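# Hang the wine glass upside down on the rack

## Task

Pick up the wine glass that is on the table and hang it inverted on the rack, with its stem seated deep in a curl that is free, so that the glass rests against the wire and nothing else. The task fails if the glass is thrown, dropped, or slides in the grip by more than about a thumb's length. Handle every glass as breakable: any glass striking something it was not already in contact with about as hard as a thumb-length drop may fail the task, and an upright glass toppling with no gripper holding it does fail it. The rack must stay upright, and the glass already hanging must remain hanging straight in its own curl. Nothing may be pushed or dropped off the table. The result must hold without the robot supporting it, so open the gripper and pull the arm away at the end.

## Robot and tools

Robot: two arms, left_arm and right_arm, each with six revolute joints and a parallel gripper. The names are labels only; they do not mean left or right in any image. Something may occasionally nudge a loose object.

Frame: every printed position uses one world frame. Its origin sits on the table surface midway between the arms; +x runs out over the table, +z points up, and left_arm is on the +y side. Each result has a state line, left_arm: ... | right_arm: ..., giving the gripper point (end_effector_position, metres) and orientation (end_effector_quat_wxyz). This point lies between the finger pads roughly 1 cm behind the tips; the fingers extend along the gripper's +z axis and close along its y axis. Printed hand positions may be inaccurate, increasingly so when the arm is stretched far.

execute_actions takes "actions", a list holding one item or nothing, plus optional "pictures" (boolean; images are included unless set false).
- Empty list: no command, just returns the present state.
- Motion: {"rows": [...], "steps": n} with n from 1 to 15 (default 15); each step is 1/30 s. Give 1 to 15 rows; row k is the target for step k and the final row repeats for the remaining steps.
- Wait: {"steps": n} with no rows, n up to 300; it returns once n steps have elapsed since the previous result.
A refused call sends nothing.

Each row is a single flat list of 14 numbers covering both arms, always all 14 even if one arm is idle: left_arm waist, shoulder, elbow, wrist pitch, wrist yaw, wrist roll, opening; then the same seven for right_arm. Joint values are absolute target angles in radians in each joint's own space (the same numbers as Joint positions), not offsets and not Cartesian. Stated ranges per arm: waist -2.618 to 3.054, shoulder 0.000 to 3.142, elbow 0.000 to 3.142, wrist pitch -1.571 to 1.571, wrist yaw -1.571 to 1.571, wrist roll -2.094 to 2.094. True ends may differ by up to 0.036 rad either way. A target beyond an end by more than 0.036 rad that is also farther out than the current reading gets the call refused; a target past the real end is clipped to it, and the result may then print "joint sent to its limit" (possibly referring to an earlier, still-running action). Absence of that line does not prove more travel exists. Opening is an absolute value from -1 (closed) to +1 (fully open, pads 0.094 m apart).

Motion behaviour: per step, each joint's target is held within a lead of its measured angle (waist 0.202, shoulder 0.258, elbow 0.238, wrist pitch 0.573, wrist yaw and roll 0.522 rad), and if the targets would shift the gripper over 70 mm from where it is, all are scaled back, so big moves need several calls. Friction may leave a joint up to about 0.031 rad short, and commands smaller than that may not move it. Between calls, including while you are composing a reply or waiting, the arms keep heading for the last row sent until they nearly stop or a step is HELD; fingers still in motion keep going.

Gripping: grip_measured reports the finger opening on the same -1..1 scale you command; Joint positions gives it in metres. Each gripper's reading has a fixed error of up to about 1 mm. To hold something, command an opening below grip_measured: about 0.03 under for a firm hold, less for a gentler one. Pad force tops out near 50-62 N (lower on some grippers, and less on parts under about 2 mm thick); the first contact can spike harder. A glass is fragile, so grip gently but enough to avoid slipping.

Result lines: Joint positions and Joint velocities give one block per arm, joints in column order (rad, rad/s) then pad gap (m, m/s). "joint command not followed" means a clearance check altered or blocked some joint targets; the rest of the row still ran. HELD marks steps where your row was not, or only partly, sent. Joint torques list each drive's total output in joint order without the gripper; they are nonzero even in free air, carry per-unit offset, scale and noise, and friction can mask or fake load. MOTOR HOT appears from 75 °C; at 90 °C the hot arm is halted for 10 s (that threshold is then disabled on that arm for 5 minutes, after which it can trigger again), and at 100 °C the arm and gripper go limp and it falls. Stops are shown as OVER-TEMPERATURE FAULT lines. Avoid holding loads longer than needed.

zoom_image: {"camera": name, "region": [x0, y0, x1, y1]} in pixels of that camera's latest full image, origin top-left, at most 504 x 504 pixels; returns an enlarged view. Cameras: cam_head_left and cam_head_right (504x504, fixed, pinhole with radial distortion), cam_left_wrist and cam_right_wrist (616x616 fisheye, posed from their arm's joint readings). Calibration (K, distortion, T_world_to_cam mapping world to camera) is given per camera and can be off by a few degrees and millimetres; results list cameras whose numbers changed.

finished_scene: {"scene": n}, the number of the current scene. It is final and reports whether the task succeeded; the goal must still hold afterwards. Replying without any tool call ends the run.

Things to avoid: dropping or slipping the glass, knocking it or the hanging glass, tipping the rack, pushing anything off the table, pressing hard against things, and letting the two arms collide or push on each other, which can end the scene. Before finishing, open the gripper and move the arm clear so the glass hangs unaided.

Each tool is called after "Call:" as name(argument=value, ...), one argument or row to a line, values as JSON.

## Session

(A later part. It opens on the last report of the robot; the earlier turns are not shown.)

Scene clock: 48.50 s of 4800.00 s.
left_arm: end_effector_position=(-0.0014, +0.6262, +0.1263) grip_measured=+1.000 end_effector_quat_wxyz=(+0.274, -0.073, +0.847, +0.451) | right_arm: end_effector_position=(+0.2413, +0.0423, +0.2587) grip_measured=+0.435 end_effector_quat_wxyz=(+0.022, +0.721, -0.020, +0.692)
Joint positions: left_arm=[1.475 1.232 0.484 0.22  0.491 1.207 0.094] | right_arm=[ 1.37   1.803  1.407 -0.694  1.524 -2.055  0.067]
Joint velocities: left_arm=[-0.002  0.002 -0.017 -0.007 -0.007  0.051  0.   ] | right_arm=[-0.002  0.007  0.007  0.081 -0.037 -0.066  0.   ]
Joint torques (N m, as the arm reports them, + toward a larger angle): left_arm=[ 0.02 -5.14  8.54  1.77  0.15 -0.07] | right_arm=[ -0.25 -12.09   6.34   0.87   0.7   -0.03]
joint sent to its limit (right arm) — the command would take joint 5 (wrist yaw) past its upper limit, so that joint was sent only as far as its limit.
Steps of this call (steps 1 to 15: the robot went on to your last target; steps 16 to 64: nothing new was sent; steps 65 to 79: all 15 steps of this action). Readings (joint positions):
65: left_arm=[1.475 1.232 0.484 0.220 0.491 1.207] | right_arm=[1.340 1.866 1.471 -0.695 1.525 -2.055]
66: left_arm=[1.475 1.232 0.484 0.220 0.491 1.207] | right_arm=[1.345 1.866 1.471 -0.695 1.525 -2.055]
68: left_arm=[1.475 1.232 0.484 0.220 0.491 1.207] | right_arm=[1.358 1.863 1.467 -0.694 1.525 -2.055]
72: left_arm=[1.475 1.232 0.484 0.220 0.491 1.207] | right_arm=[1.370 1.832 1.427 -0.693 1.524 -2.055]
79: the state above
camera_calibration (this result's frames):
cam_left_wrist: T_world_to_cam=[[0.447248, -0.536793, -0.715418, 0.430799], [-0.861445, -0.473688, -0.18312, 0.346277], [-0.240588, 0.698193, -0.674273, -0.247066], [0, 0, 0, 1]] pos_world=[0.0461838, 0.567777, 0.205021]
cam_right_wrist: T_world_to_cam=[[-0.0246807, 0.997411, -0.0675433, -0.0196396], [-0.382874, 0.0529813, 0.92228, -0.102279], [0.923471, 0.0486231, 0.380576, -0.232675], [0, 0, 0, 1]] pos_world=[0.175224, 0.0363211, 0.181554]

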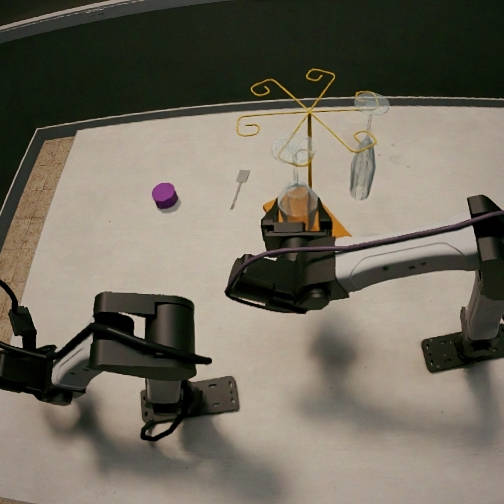

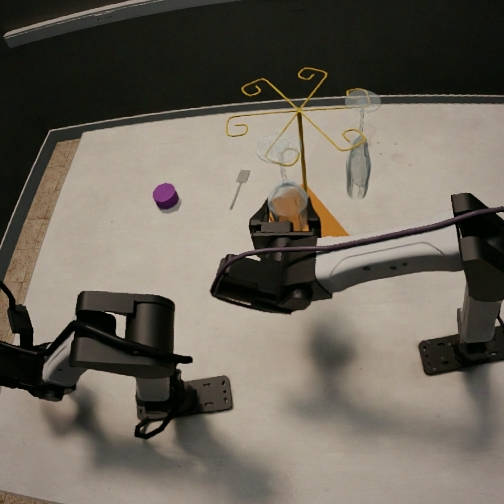

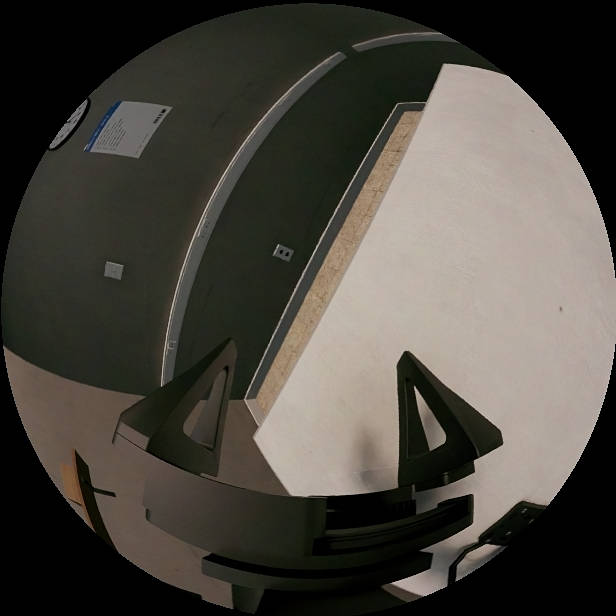

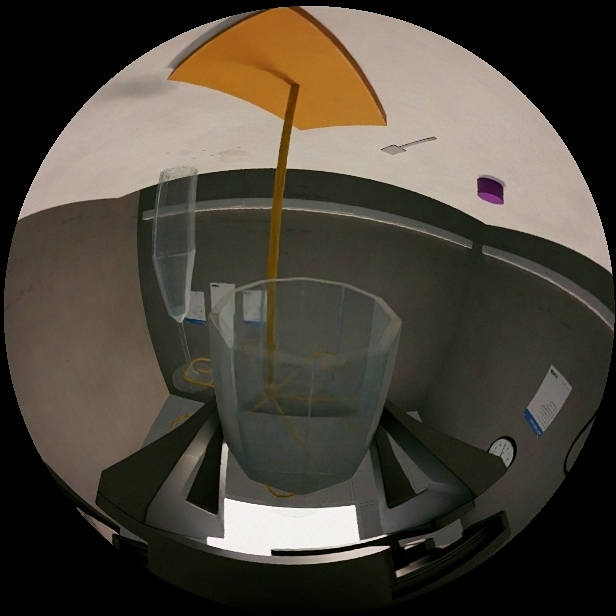

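Call:
execute_actions(
  actions=[
    {"rows":[[1.475,1.232,0.484,0.22,0.491,1.207,1,1.36,1.76,1.37,-0.69,1.6,-2.06,0.35],[1.475,1.232,0.484,0.22,0.491,1.207,1,1.35,1.735,1.345,-0.69,1.6,-2.06,0.35]],"steps":12},
  ],
)

Call:
zoom_image(
  camera="cam_head_left",
  region=[250,80,380,210],
)

Call:
zoom_image(
  camera="cam_right_wrist",
  region=[200,400,440,616],
)

Scene clock: 49.87 s of 4800.00 s.
left_arm: end_effector_position=(-0.0014, +0.6262, +0.1263) grip_measured=+1.000 end_effector_quat_wxyz=(+0.274, -0.073, +0.847, +0.451) | right_arm: end_effector_position=(+0.2458, +0.0284, +0.2586) grip_measured=+0.435 end_effector_quat_wxyz=(+0.030, +0.721, -0.023, +0.692)
Joint positions: left_arm=[1.475 1.232 0.484 0.22  0.491 1.207 0.094] | right_arm=[ 1.355  1.764  1.361 -0.694  1.524 -2.055  0.067]
Joint velocities: left_arm=[ 0.012 -0.017 -0.002 -0.066 -0.007  0.037  0.   ] | right_arm=[-0.007 -0.012 -0.017  0.022 -0.037 -0.037 -0.   ]
Joint torques (N m, as the arm reports them, + toward a larger angle): left_arm=[ 0.01 -5.14  8.55  1.77  0.15 -0.07] | right_arm=[ -0.72 -11.69   6.4    0.89   0.71  -0.03]
joint sent to its limit (right arm) — the command would take joint 5 (wrist yaw) past its upper limit, so that joint was sent only as far as its limit.
Steps of this call (steps 1 to 15: the robot went on to your last target; steps 16 to 29: nothing new was sent; steps 30 to 41: all 12 steps of this action). Readings (joint positions):
30: left_arm=[1.475 1.232 0.484 0.220 0.491 1.207] | right_arm=[1.370 1.801 1.404 -0.693 1.524 -2.055]
31: left_arm=[1.475 1.232 0.484 0.220 0.491 1.207] | right_arm=[1.370 1.794 1.393 -0.692 1.524 -2.055]
33: left_arm=[1.475 1.232 0.484 0.220 0.491 1.207] | right_arm=[1.364 1.776 1.368 -0.693 1.524 -2.055]
37: left_arm=[1.475 1.232 0.484 0.220 0.491 1.207] | right_arm=[1.355 1.764 1.361 -0.694 1.524 -2.055]
41: the state above
camera_calibration (this result's frames):
cam_left_wrist: T_world_to_cam=[[0.447248, -0.536793, -0.715418, 0.430799], [-0.861445, -0.473688, -0.18312, 0.346277], [-0.240588, 0.698193, -0.674273, -0.247066], [0, 0, 0, 1]] pos_world=[0.0461838, 0.567777, 0.205021]
cam_right_wrist: T_world_to_cam=[[-0.00932683, 0.997163, -0.0746969, -0.00760829], [-0.381055, 0.0655195, 0.922228, -0.100549], [0.924505, 0.0370651, 0.379363, -0.235693], [0, 0, 0, 1]] pos_world=[0.179513, 0.0229106, 0.181574]

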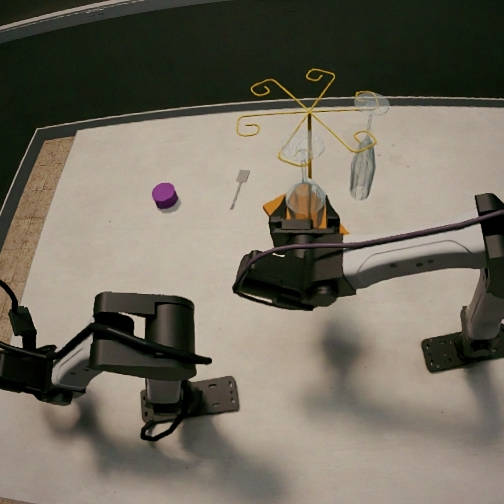

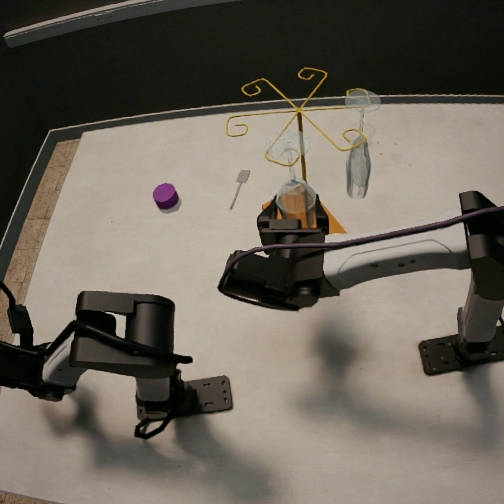

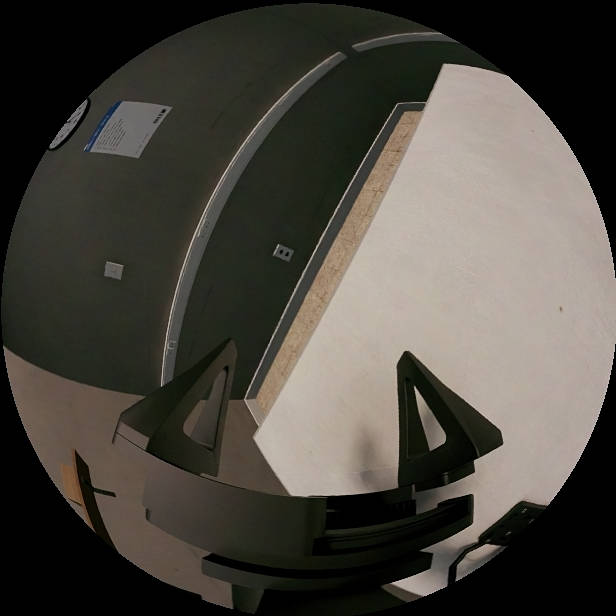

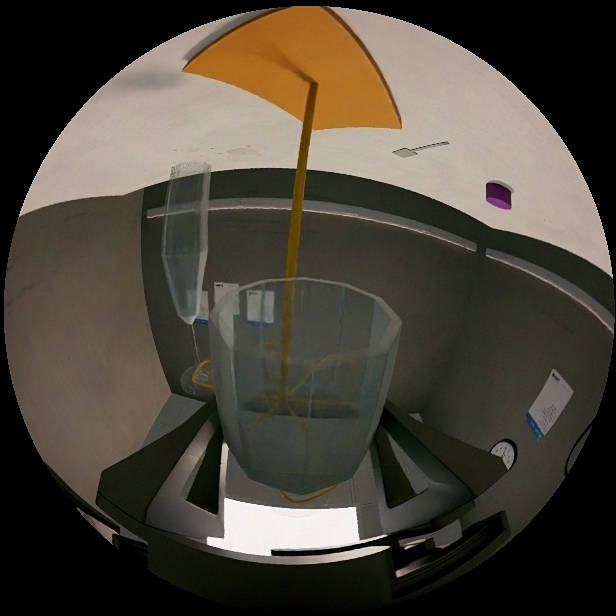

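Region (250, 80, 380, 210) of cam_head_left's 504x504 image, scaled by 3.877, with more detail than that image has.

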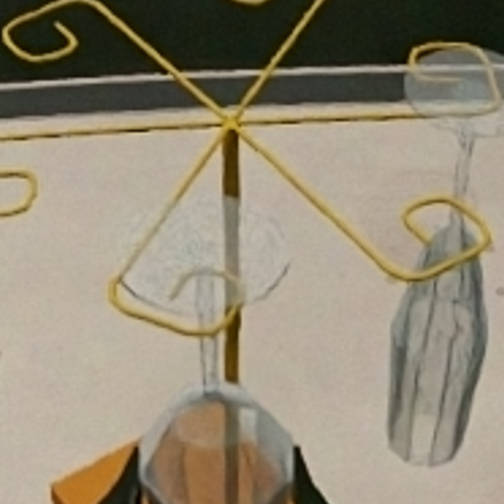

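Region (200, 400, 440, 616) of cam_right_wrist's 616x616 image, scaled by 2.100, with more detail than that image has; it fills the top 454 rows of this view, and the rest is white.

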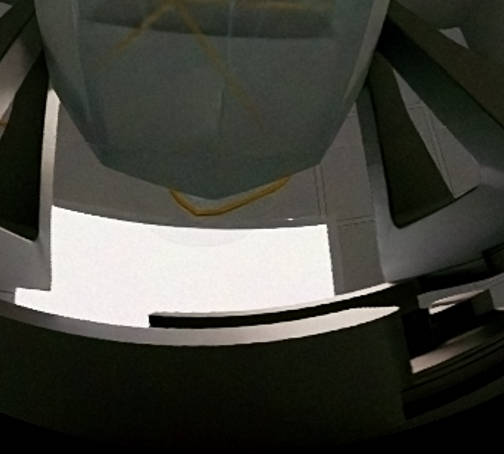

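Call:
execute_actions(
  actions=[
    {"rows":[[1.475,1.232,0.484,0.22,0.491,1.207,1,1.35,1.77,1.33,-0.66,1.6,-2.06,0.35],[1.475,1.232,0.484,0.22,0.491,1.207,1,1.35,1.78,1.32,-0.64,1.6,-2.06,0.35],[1.475,1.232,0.484,0.22,0.491,1.207,1,1.35,1.79,1.305,-0.615,1.6,-2.06,0.35]],"steps":12},
  ],
)

Call:
zoom_image(
  camera="cam_head_left",
  region=[250,80,380,210],
)

Call:
zoom_image(
  camera="cam_head_right",
  region=[240,80,370,210],
)

Scene clock: 51.67 s of 4800.00 s.
left_arm: end_effector_position=(-0.0014, +0.6262, +0.1263) grip_measured=+1.000 end_effector_quat_wxyz=(+0.274, -0.073, +0.847, +0.451) | right_arm: end_effector_position=(+0.2459, +0.0293, +0.2409) grip_measured=+0.435 end_effector_quat_wxyz=(+0.037, +0.720, -0.017, +0.692)
Joint positions: left_arm=[1.475 1.232 0.484 0.22  0.491 1.207 0.094] | right_arm=[ 1.355  1.787  1.318 -0.648  1.528 -2.055  0.067]
Joint velocities: left_arm=[-0.007 -0.007  0.012  0.022 -0.037 -0.007  0.   ] | right_arm=[ 0.002  0.007  0.012  0.022 -0.022  0.037 -0.001]
Joint torques (N m, as the arm reports them, + toward a larger angle): left_arm=[ 0.01 -5.13  8.54  1.77  0.15 -0.07] | right_arm=[-0.65 -8.93  6.49  1.1   0.66 -0.06]
joint sent to its limit (right arm) — the command would take joint 5 (wrist yaw) past its upper limit, so that joint was sent only as far as its limit.
Steps of this call (steps 1 to 15: the robot went on to your last target; steps 16 to 42: nothing new was sent; steps 43 to 54: all 12 steps of this action). Readings (joint positions):
43: left_arm=[1.475 1.232 0.484 0.220 0.491 1.207] | right_arm=[1.355 1.764 1.359 -0.692 1.524 -2.055]
44: left_arm=[1.475 1.232 0.484 0.220 0.491 1.207] | right_arm=[1.355 1.764 1.354 -0.687 1.525 -2.055]
46: left_arm=[1.475 1.232 0.484 0.220 0.491 1.207] | right_arm=[1.355 1.768 1.338 -0.669 1.525 -2.055]
50: left_arm=[1.475 1.232 0.484 0.220 0.491 1.207] | right_arm=[1.355 1.785 1.319 -0.657 1.525 -2.055]
54: the state above
camera_calibration (this result's frames):
cam_left_wrist: T_world_to_cam=[[0.447248, -0.536793, -0.715418, 0.430799], [-0.861445, -0.473688, -0.18312, 0.346277], [-0.240588, 0.698193, -0.674273, -0.247066], [0, 0, 0, 1]] pos_world=[0.0461838, 0.567777, 0.205021]
cam_right_wrist: T_world_to_cam=[[-0.00748609, 0.995477, -0.0947089, -0.00540681], [-0.382287, 0.0846682, 0.920157, -0.083993], [0.924013, 0.0430943, 0.379924, -0.229307], [0, 0, 0, 1]] pos_world=[0.179733, 0.0223757, 0.163894]

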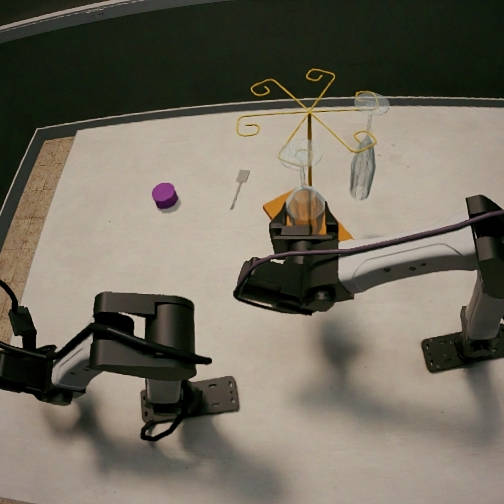

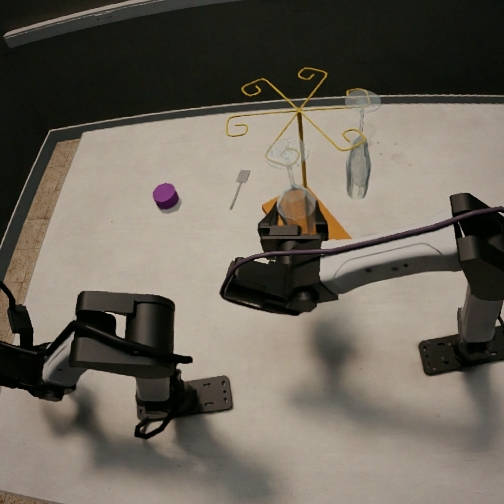

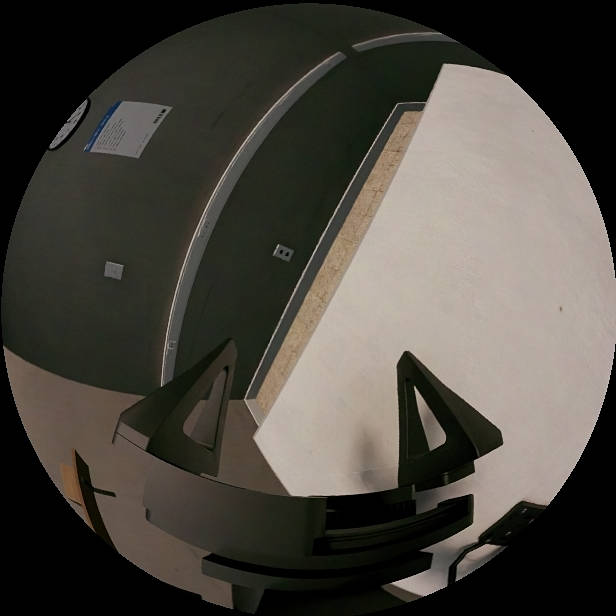

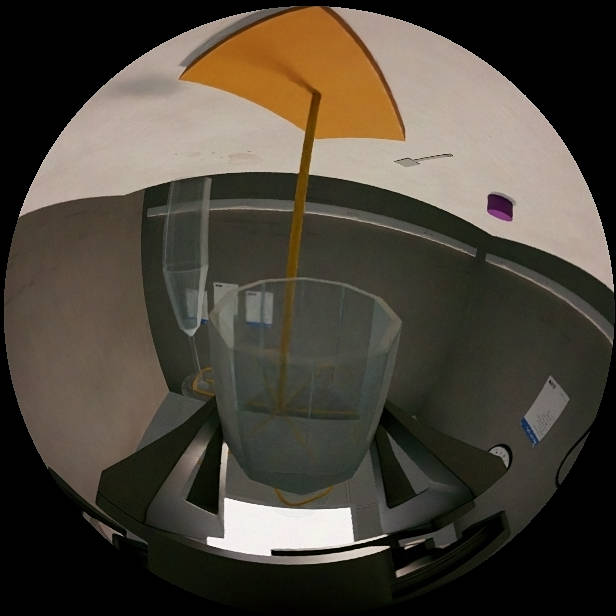

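Region (250, 80, 380, 210) of cam_head_left's 504x504 image, scaled by 3.877, with more detail than that image has.

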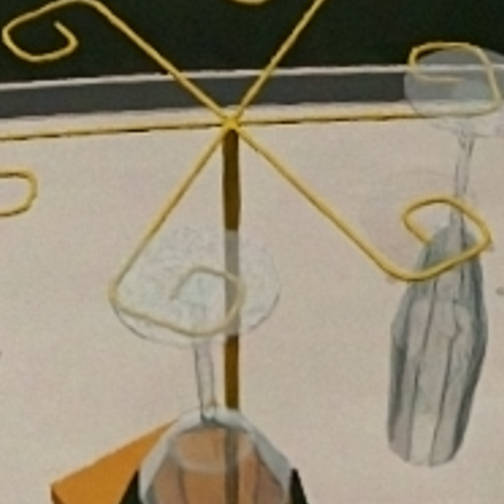

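Region (240, 80, 370, 210) of cam_head_right's 504x504 image, scaled by 3.877, with more detail than that image has.

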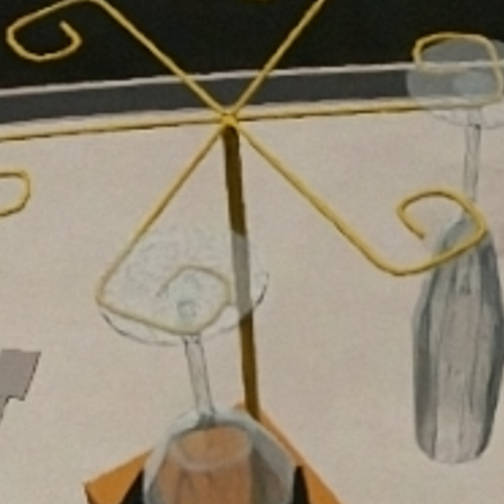

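Call:
execute_actions(
  actions=[
    {"rows":[[1.475,1.232,0.484,0.22,0.491,1.207,1,1.35,1.795,1.285,-0.61,1.6,-2.06,0.35],[1.475,1.232,0.484,0.22,0.491,1.207,1,1.35,1.795,1.285,-0.61,1.6,-2.06,0.35],[1.475,1.232,0.484,0.22,0.491,1.207,1,1.35,1.795,1.285,-0.61,1.6,-2.06,0.35],[1.475,1.232,0.484,0.22,0.491,1.207,1,1.35,1.795,1.285,-0.61,1.6,-2.06,0.35],[1.475,1.232,0.484,0.22,0.491,1.207,1,1.35,1.795,1.285,-0.61,1.6,-2.06,0.35],[1.475,1.232,0.484,0.22,0.491,1.207,1,1.35,1.795,1.285,-0.61,1.6,-2.06,0.35],[1.475,1.232,0.484,0.22,0.491,1.207,1,1.35,1.795,1.285,-0.61,1.6,-2.06,0.41],[1.475,1.232,0.484,0.22,0.491,1.207,1,1.35,1.795,1.285,-0.61,1.6,-2.06,0.42],[1.475,1.232,0.484,0.22,0.491,1.207,1,1.35,1.795,1.285,-0.61,1.6,-2.06,0.43],[1.475,1.232,0.484,0.22,0.491,1.207,1,1.35,1.795,1.285,-0.61,1.6,-2.06,0.44],[1.475,1.232,0.484,0.22,0.491,1.207,1,1.35,1.795,1.285,-0.61,1.6,-2.06,0.46],[1.475,1.232,0.484,0.22,0.491,1.207,1,1.35,1.795,1.285,-0.61,1.6,-2.06,0.48],[1.475,1.232,0.484,0.22,0.491,1.207,1,1.35,1.795,1.285,-0.61,1.6,-2.06,0.52],[1.475,1.232,0.484,0.22,0.491,1.207,1,1.35,1.795,1.285,-0.61,1.6,-2.06,0.6],[1.475,1.232,0.484,0.22,0.491,1.207,1,1.35,1.795,1.285,-0.61,1.6,-2.06,0.7]],"steps":15},
  ],
  pictures=false,
)

Call:
execute_actions(
  actions=[
    {"rows":[[1.475,1.232,0.484,0.22,0.491,1.207,1,1.35,1.795,1.285,-0.61,1.6,-2.06,1]],"steps":10},
  ],
)

Call:
zoom_image(
  camera="cam_head_left",
  region=[230,80,400,250],
)

Scene clock: 53.83 s of 4800.00 s.
left_arm: end_effector_position=(-0.0014, +0.6262, +0.1263) grip_measured=+1.000 end_effector_quat_wxyz=(+0.274, -0.073, +0.847, +0.451) | right_arm: end_effector_position=(+0.2458, +0.0283, +0.2400) grip_measured=+0.651 end_effector_quat_wxyz=(+0.037, +0.717, -0.020, +0.696)
Joint positions: left_arm=[1.475 1.232 0.484 0.22  0.491 1.207 0.094] | right_arm=[ 1.355  1.787  1.307 -0.631  1.538 -2.055  0.078]
Joint velocities: left_arm=[ 0.002 -0.027  0.002  0.007  0.051 -0.051  0.   ] | right_arm=[-0.007  0.002  0.022 -0.051  0.007 -0.051  0.095]
Joint torques (N m, as the arm reports them, + toward a larger angle): left_arm=[ 0.01 -5.14  8.54  1.77  0.15 -0.07] | right_arm=[-0.72 -8.39  5.68  1.03  0.57 -0.05]
joint sent to its limit (right arm) — the command would take joint 5 (wrist yaw) past its upper limit, so that joint was sent only as far as its limit.
Steps of this call (steps 1 to 15: the robot went on to your last target; steps 16 to 50: nothing new was sent; steps 51 to 65: all 15 steps of this action). Readings (joint positions):
51: left_arm=[1.475 1.232 0.484 0.220 0.491 1.207] | right_arm=[1.355 1.787 1.316 -0.641 1.528 -2.055]
52: left_arm=[1.475 1.232 0.484 0.220 0.491 1.207] | right_arm=[1.355 1.787 1.312 -0.639 1.528 -2.055]
54: left_arm=[1.475 1.232 0.484 0.220 0.491 1.207] | right_arm=[1.355 1.787 1.308 -0.637 1.534 -2.055]
58: left_arm=[1.475 1.232 0.484 0.220 0.491 1.207] | right_arm=[1.355 1.787 1.307 -0.634 1.535 -2.055]
65: the state above

Scene clock: 54.17 s of 4800.00 s.
left_arm: end_effector_position=(-0.0014, +0.6262, +0.1263) grip_measured=+1.000 end_effector_quat_wxyz=(+0.274, -0.073, +0.847, +0.451) | right_arm: end_effector_position=(+0.2458, +0.0280, +0.2407) grip_measured=+1.000 end_effector_quat_wxyz=(+0.038, +0.716, -0.021, +0.697)
Joint positions: left_arm=[1.475 1.232 0.484 0.22  0.491 1.207 0.094] | right_arm=[ 1.355  1.787  1.307 -0.631  1.542 -2.055  0.094]
Joint velocities: left_arm=[-0.002  0.017 -0.017 -0.007 -0.051 -0.022  0.   ] | right_arm=[-0.017 -0.002 -0.012  0.037 -0.022  0.007  0.   ]
Joint torques (N m, as the arm reports them, + toward a larger angle): left_arm=[ 0.01 -5.14  8.54  1.77  0.15 -0.08] | right_arm=[-0.7  -8.44  5.73  1.03  0.55 -0.03]
joint sent to its limit (right arm) — the command would take joint 5 (wrist yaw) past its upper limit, so that joint was sent only as far as its limit.
Steps of this call (steps 1 to 10: all 10 steps of this action). Readings (joint positions):
1: left_arm=[1.475 1.232 0.484 0.220 0.491 1.207] | right_arm=[1.355 1.787 1.307 -0.631 1.539 -2.055]
2: left_arm=[1.475 1.232 0.484 0.220 0.491 1.207] | right_arm=[1.355 1.787 1.307 -0.631 1.540 -2.055]
4: left_arm=[1.475 1.232 0.484 0.220 0.491 1.207] | right_arm=[1.355 1.787 1.307 -0.631 1.541 -2.055]
8: left_arm=[1.475 1.232 0.484 0.220 0.491 1.207] | right_arm=[1.355 1.787 1.307 -0.631 1.542 -2.055]
10: the state above
camera_calibration (this result's frames):
cam_left_wrist: T_world_to_cam=[[0.447248, -0.536793, -0.715418, 0.430799], [-0.861445, -0.473688, -0.18312, 0.346277], [-0.240588, 0.698193, -0.674273, -0.247066], [0, 0, 0, 1]] pos_world=[0.0461838, 0.567777, 0.205021]
cam_right_wrist: T_world_to_cam=[[0.000312935, 0.995874, -0.0907468, -0.00695025], [-0.394411, 0.0835133, 0.915131, -0.0794697], [0.918934, 0.0355052, 0.39281, -0.230769], [0, 0, 0, 1]] pos_world=[0.18072, 0.0217519, 0.162743]

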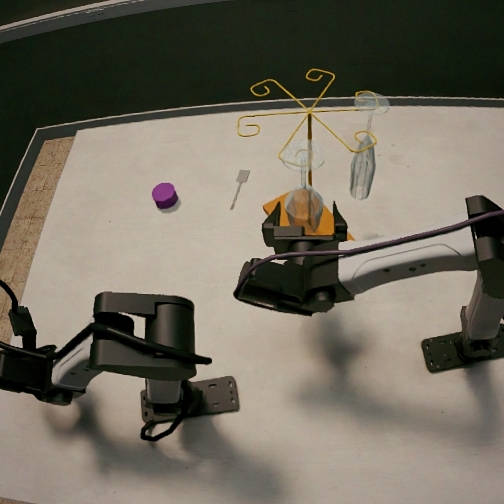

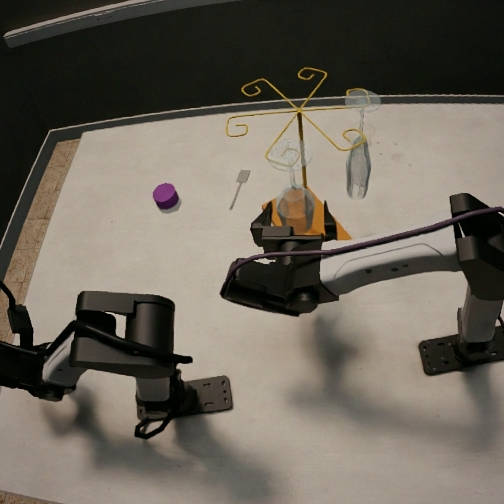

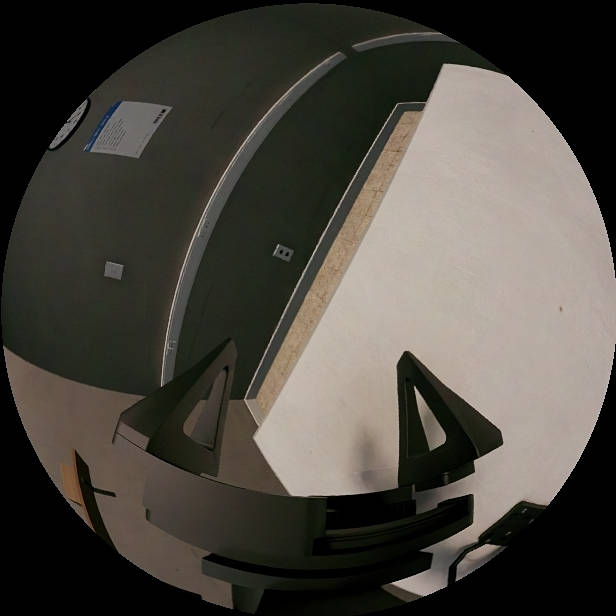

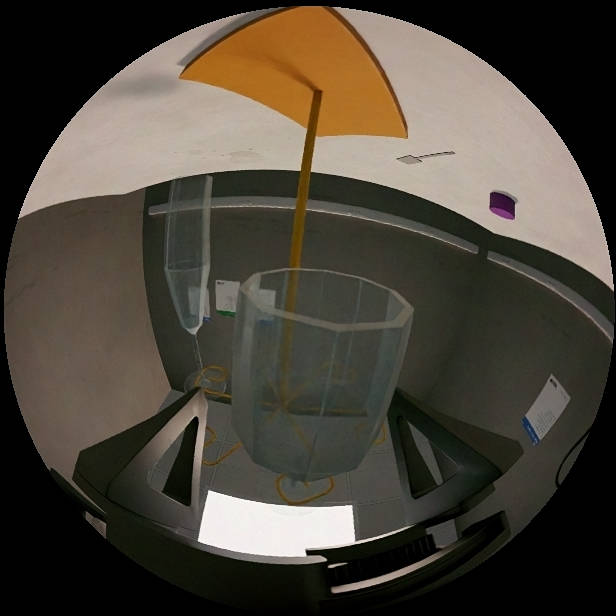

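Region (230, 80, 400, 250) of cam_head_left's 504x504 image, scaled by 2.965, with more detail than that image has.

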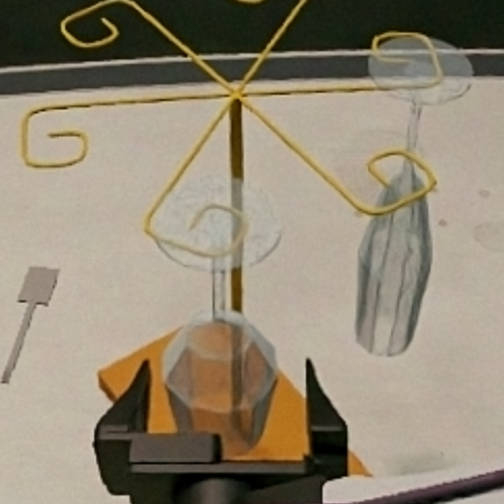

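Call:
execute_actions(
  actions=[
    {"rows":[[1.475,1.232,0.484,0.22,0.491,1.207,1,1.39,1.76,1.27,-0.62,1.6,-2.06,1],[1.475,1.232,0.484,0.22,0.491,1.207,1,1.42,1.73,1.25,-0.62,1.6,-2.06,1],[1.475,1.232,0.484,0.22,0.491,1.207,1,1.45,1.71,1.23,-0.62,1.6,-2.06,1],[1.475,1.232,0.484,0.22,0.491,1.207,1,1.48,1.69,1.21,-0.62,1.6,-2.06,1],[1.475,1.232,0.484,0.22,0.491,1.207,1,1.51,1.67,1.19,-0.62,1.6,-2.06,1],[1.475,1.232,0.484,0.22,0.491,1.207,1,1.54,1.65,1.17,-0.62,1.6,-2.06,1],[1.475,1.232,0.484,0.22,0.491,1.207,1,1.57,1.63,1.15,-0.62,1.6,-2.06,1],[1.475,1.232,0.484,0.22,0.491,1.207,1,1.6,1.6,1.13,-0.62,1.6,-2.06,1],[1.475,1.232,0.484,0.22,0.491,1.207,1,1.63,1.56,1.1,-0.62,1.6,-2.06,1],[1.475,1.232,0.484,0.22,0.491,1.207,1,1.66,1.52,1.07,-0.62,1.5,-2.06,1],[1.475,1.232,0.484,0.22,0.491,1.207,1,1.68,1.46,1.03,-0.62,1.5,-2.06,1],[1.475,1.232,0.484,0.22,0.491,1.207,1,1.7,1.4,1.0,-0.62,1.5,-2.06,1]],"steps":15},
  ],
)

Call:
execute_actions(
  actions=[
    {"steps":20},
  ],
)

Scene clock: 56.10 s of 4800.00 s.
left_arm: end_effector_position=(-0.0014, +0.6262, +0.1263) grip_measured=+1.000 end_effector_quat_wxyz=(+0.274, -0.073, +0.847, +0.451) | right_arm: end_effector_position=(+0.1392, -0.0031, +0.2646) grip_measured=+1.000 end_effector_quat_wxyz=(-0.118, +0.720, +0.077, +0.680)
Joint positions: left_arm=[1.475 1.232 0.484 0.22  0.491 1.207 0.094] | right_arm=[ 1.701  1.421  1.027 -0.627  1.515 -2.055  0.094]
Joint velocities: left_arm=[ 0.017 -0.012  0.012 -0.037  0.051  0.022  0.   ] | right_arm=[ 0.022 -0.476  0.007 -0.051 -0.022 -0.066  0.   ]
Joint torques (N m, as the arm reports them, + toward a larger angle): left_arm=[ 0.02 -5.13  8.54  1.77  0.15 -0.08] | right_arm=[-0.45 -4.9   5.55  1.02  0.32 -0.04]
joint sent to its limit (right arm) — the command would take joint 5 (wrist yaw) past its upper limit, so that joint was sent only as far as its limit.
Steps of this call (steps 1 to 15: the robot went on to your last target; steps 16 to 43: nothing new was sent; steps 44 to 58: all 15 steps of this action). Readings (joint positions):
44: left_arm=[1.475 1.232 0.484 0.220 0.491 1.207] | right_arm=[1.357 1.787 1.305 -0.631 1.544 -2.055]
45: left_arm=[1.475 1.232 0.484 0.220 0.491 1.207] | right_arm=[1.365 1.782 1.297 -0.629 1.544 -2.055]
47: left_arm=[1.475 1.232 0.484 0.220 0.491 1.207] | right_arm=[1.407 1.755 1.262 -0.628 1.544 -2.055]
51: left_arm=[1.475 1.232 0.484 0.220 0.491 1.207] | right_arm=[1.545 1.670 1.184 -0.627 1.545 -2.055]
58: the state above
camera_calibration (this result's frames):
cam_left_wrist: T_world_to_cam=[[0.447248, -0.536793, -0.715418, 0.430799], [-0.861445, -0.473688, -0.18312, 0.346277], [-0.240588, 0.698193, -0.674273, -0.247066], [0, 0, 0, 1]] pos_world=[0.0461838, 0.567777, 0.205021]
cam_right_wrist: T_world_to_cam=[[-0.351928, 0.936026, 0.00114982, 0.0507067], [-0.356175, -0.135051, 0.924608, -0.149297], [0.865613, 0.324986, 0.380918, -0.129646], [0, 0, 0, 1]] pos_world=[0.0768921, -0.0254924, 0.187368]

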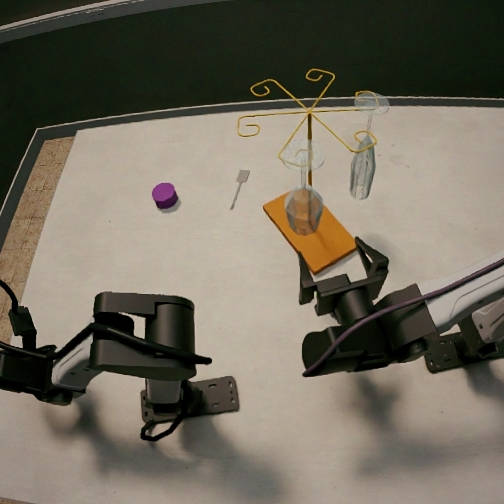

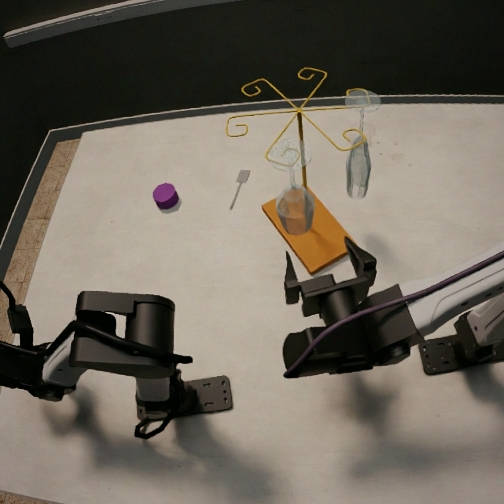

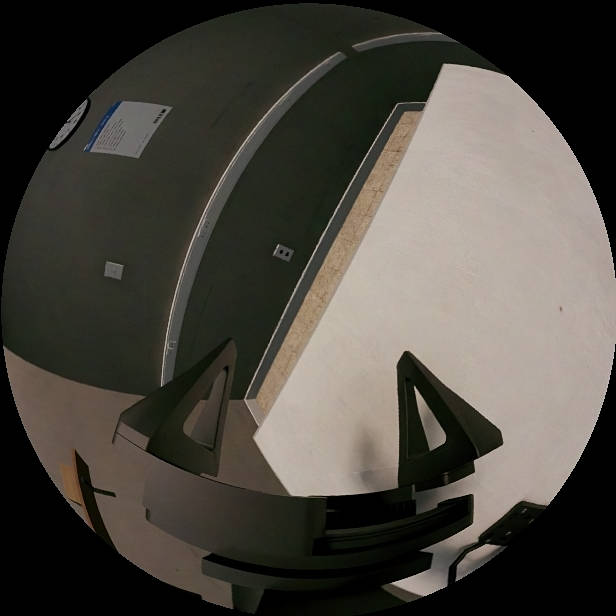

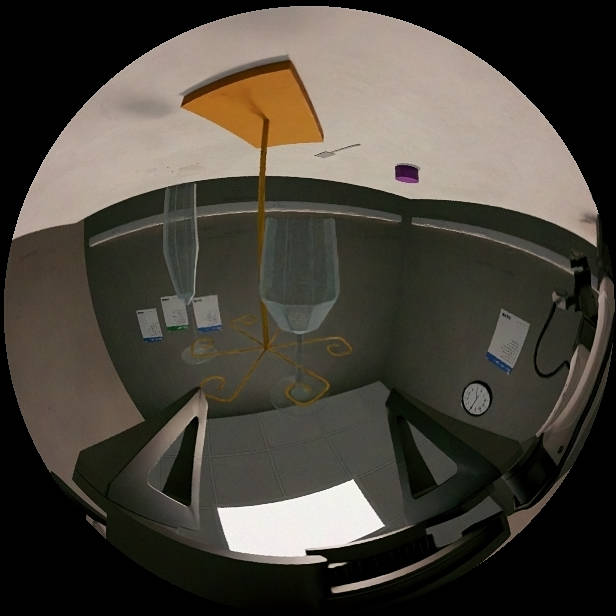

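Scene clock: 56.77 s of 4800.00 s.
left_arm: end_effector_position=(-0.0014, +0.6262, +0.1263) grip_measured=+1.000 end_effector_quat_wxyz=(+0.274, -0.073, +0.847, +0.451) | right_arm: end_effector_position=(+0.1396, -0.0049, +0.2654) grip_measured=+1.000 end_effector_quat_wxyz=(-0.123, +0.723, +0.076, +0.676)
Joint positions: left_arm=[1.475 1.232 0.484 0.22  0.491 1.207 0.094] | right_arm=[ 1.701  1.406  1.022 -0.627  1.504 -2.055  0.094]
Joint velocities: left_arm=[-0.007 -0.012 -0.002 -0.022 -0.022  0.022  0.   ] | right_arm=[-0.002 -0.022  0.007  0.051 -0.007  0.051  0.   ]
Joint torques (N m, as the arm reports them, + toward a larger angle): left_arm=[ 0.   -5.14  8.54  1.77  0.15 -0.07] | right_arm=[-0.37 -6.08  5.93  1.05  0.39 -0.02]
Steps of this call (steps 1 to 20: the robot went on to your last target). Readings (joint positions):
1: left_arm=[1.475 1.232 0.484 0.220 0.491 1.207] | right_arm=[1.701 1.410 1.027 -0.627 1.515 -2.055]
2: left_arm=[1.475 1.232 0.484 0.220 0.491 1.207] | right_arm=[1.701 1.406 1.027 -0.627 1.515 -2.055]
4: left_arm=[1.475 1.232 0.484 0.220 0.491 1.207] | right_arm=[1.701 1.406 1.026 -0.627 1.511 -2.055]
8: left_arm=[1.475 1.232 0.484 0.220 0.491 1.207] | right_arm=[1.701 1.406 1.022 -0.627 1.507 -2.055]
20: the state above
camera_calibration (this result's frames):
cam_left_wrist: T_world_to_cam=[[0.447248, -0.536793, -0.715418, 0.430799], [-0.861445, -0.473688, -0.18312, 0.346277], [-0.240588, 0.698193, -0.674273, -0.247066], [0, 0, 0, 1]] pos_world=[0.0461838, 0.567777, 0.205021]
cam_right_wrist: T_world_to_cam=[[-0.357111, 0.93398, 0.0124067, 0.0502119], [-0.344886, -0.144189, 0.927504, -0.152507], [0.868059, 0.326943, 0.373608, -0.128041], [0, 0, 0, 1]] pos_world=[0.0764809, -0.0270246, 0.188665]

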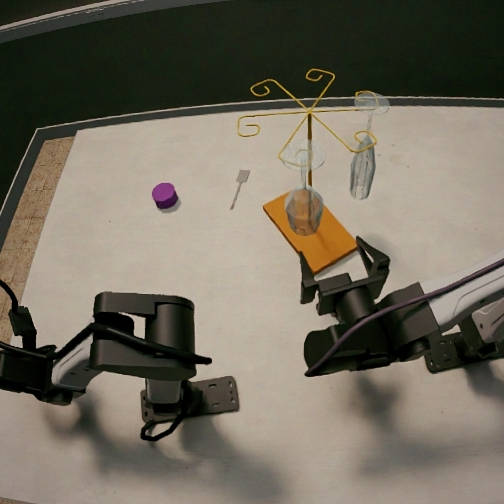

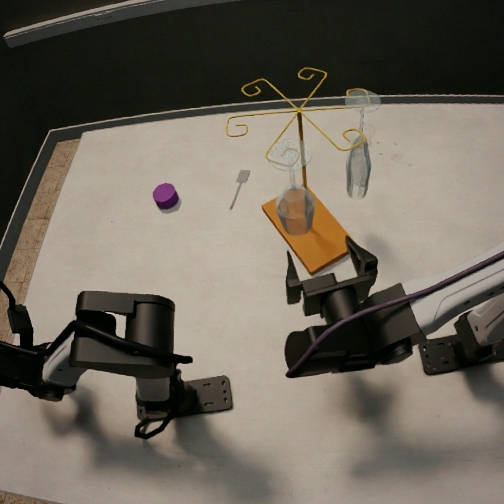

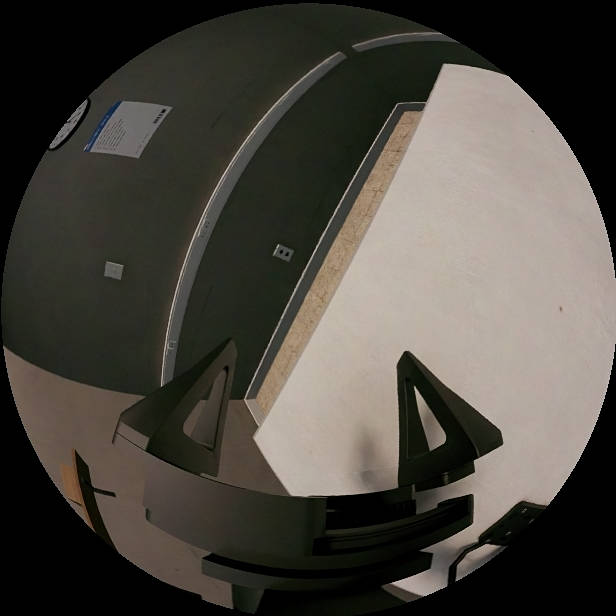

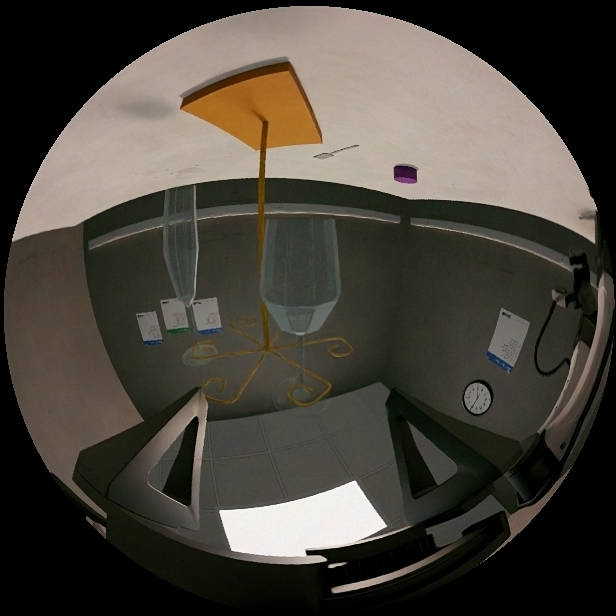

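Call:
finished_scene(
  scene=2,
)

The scene is finished: the task was done.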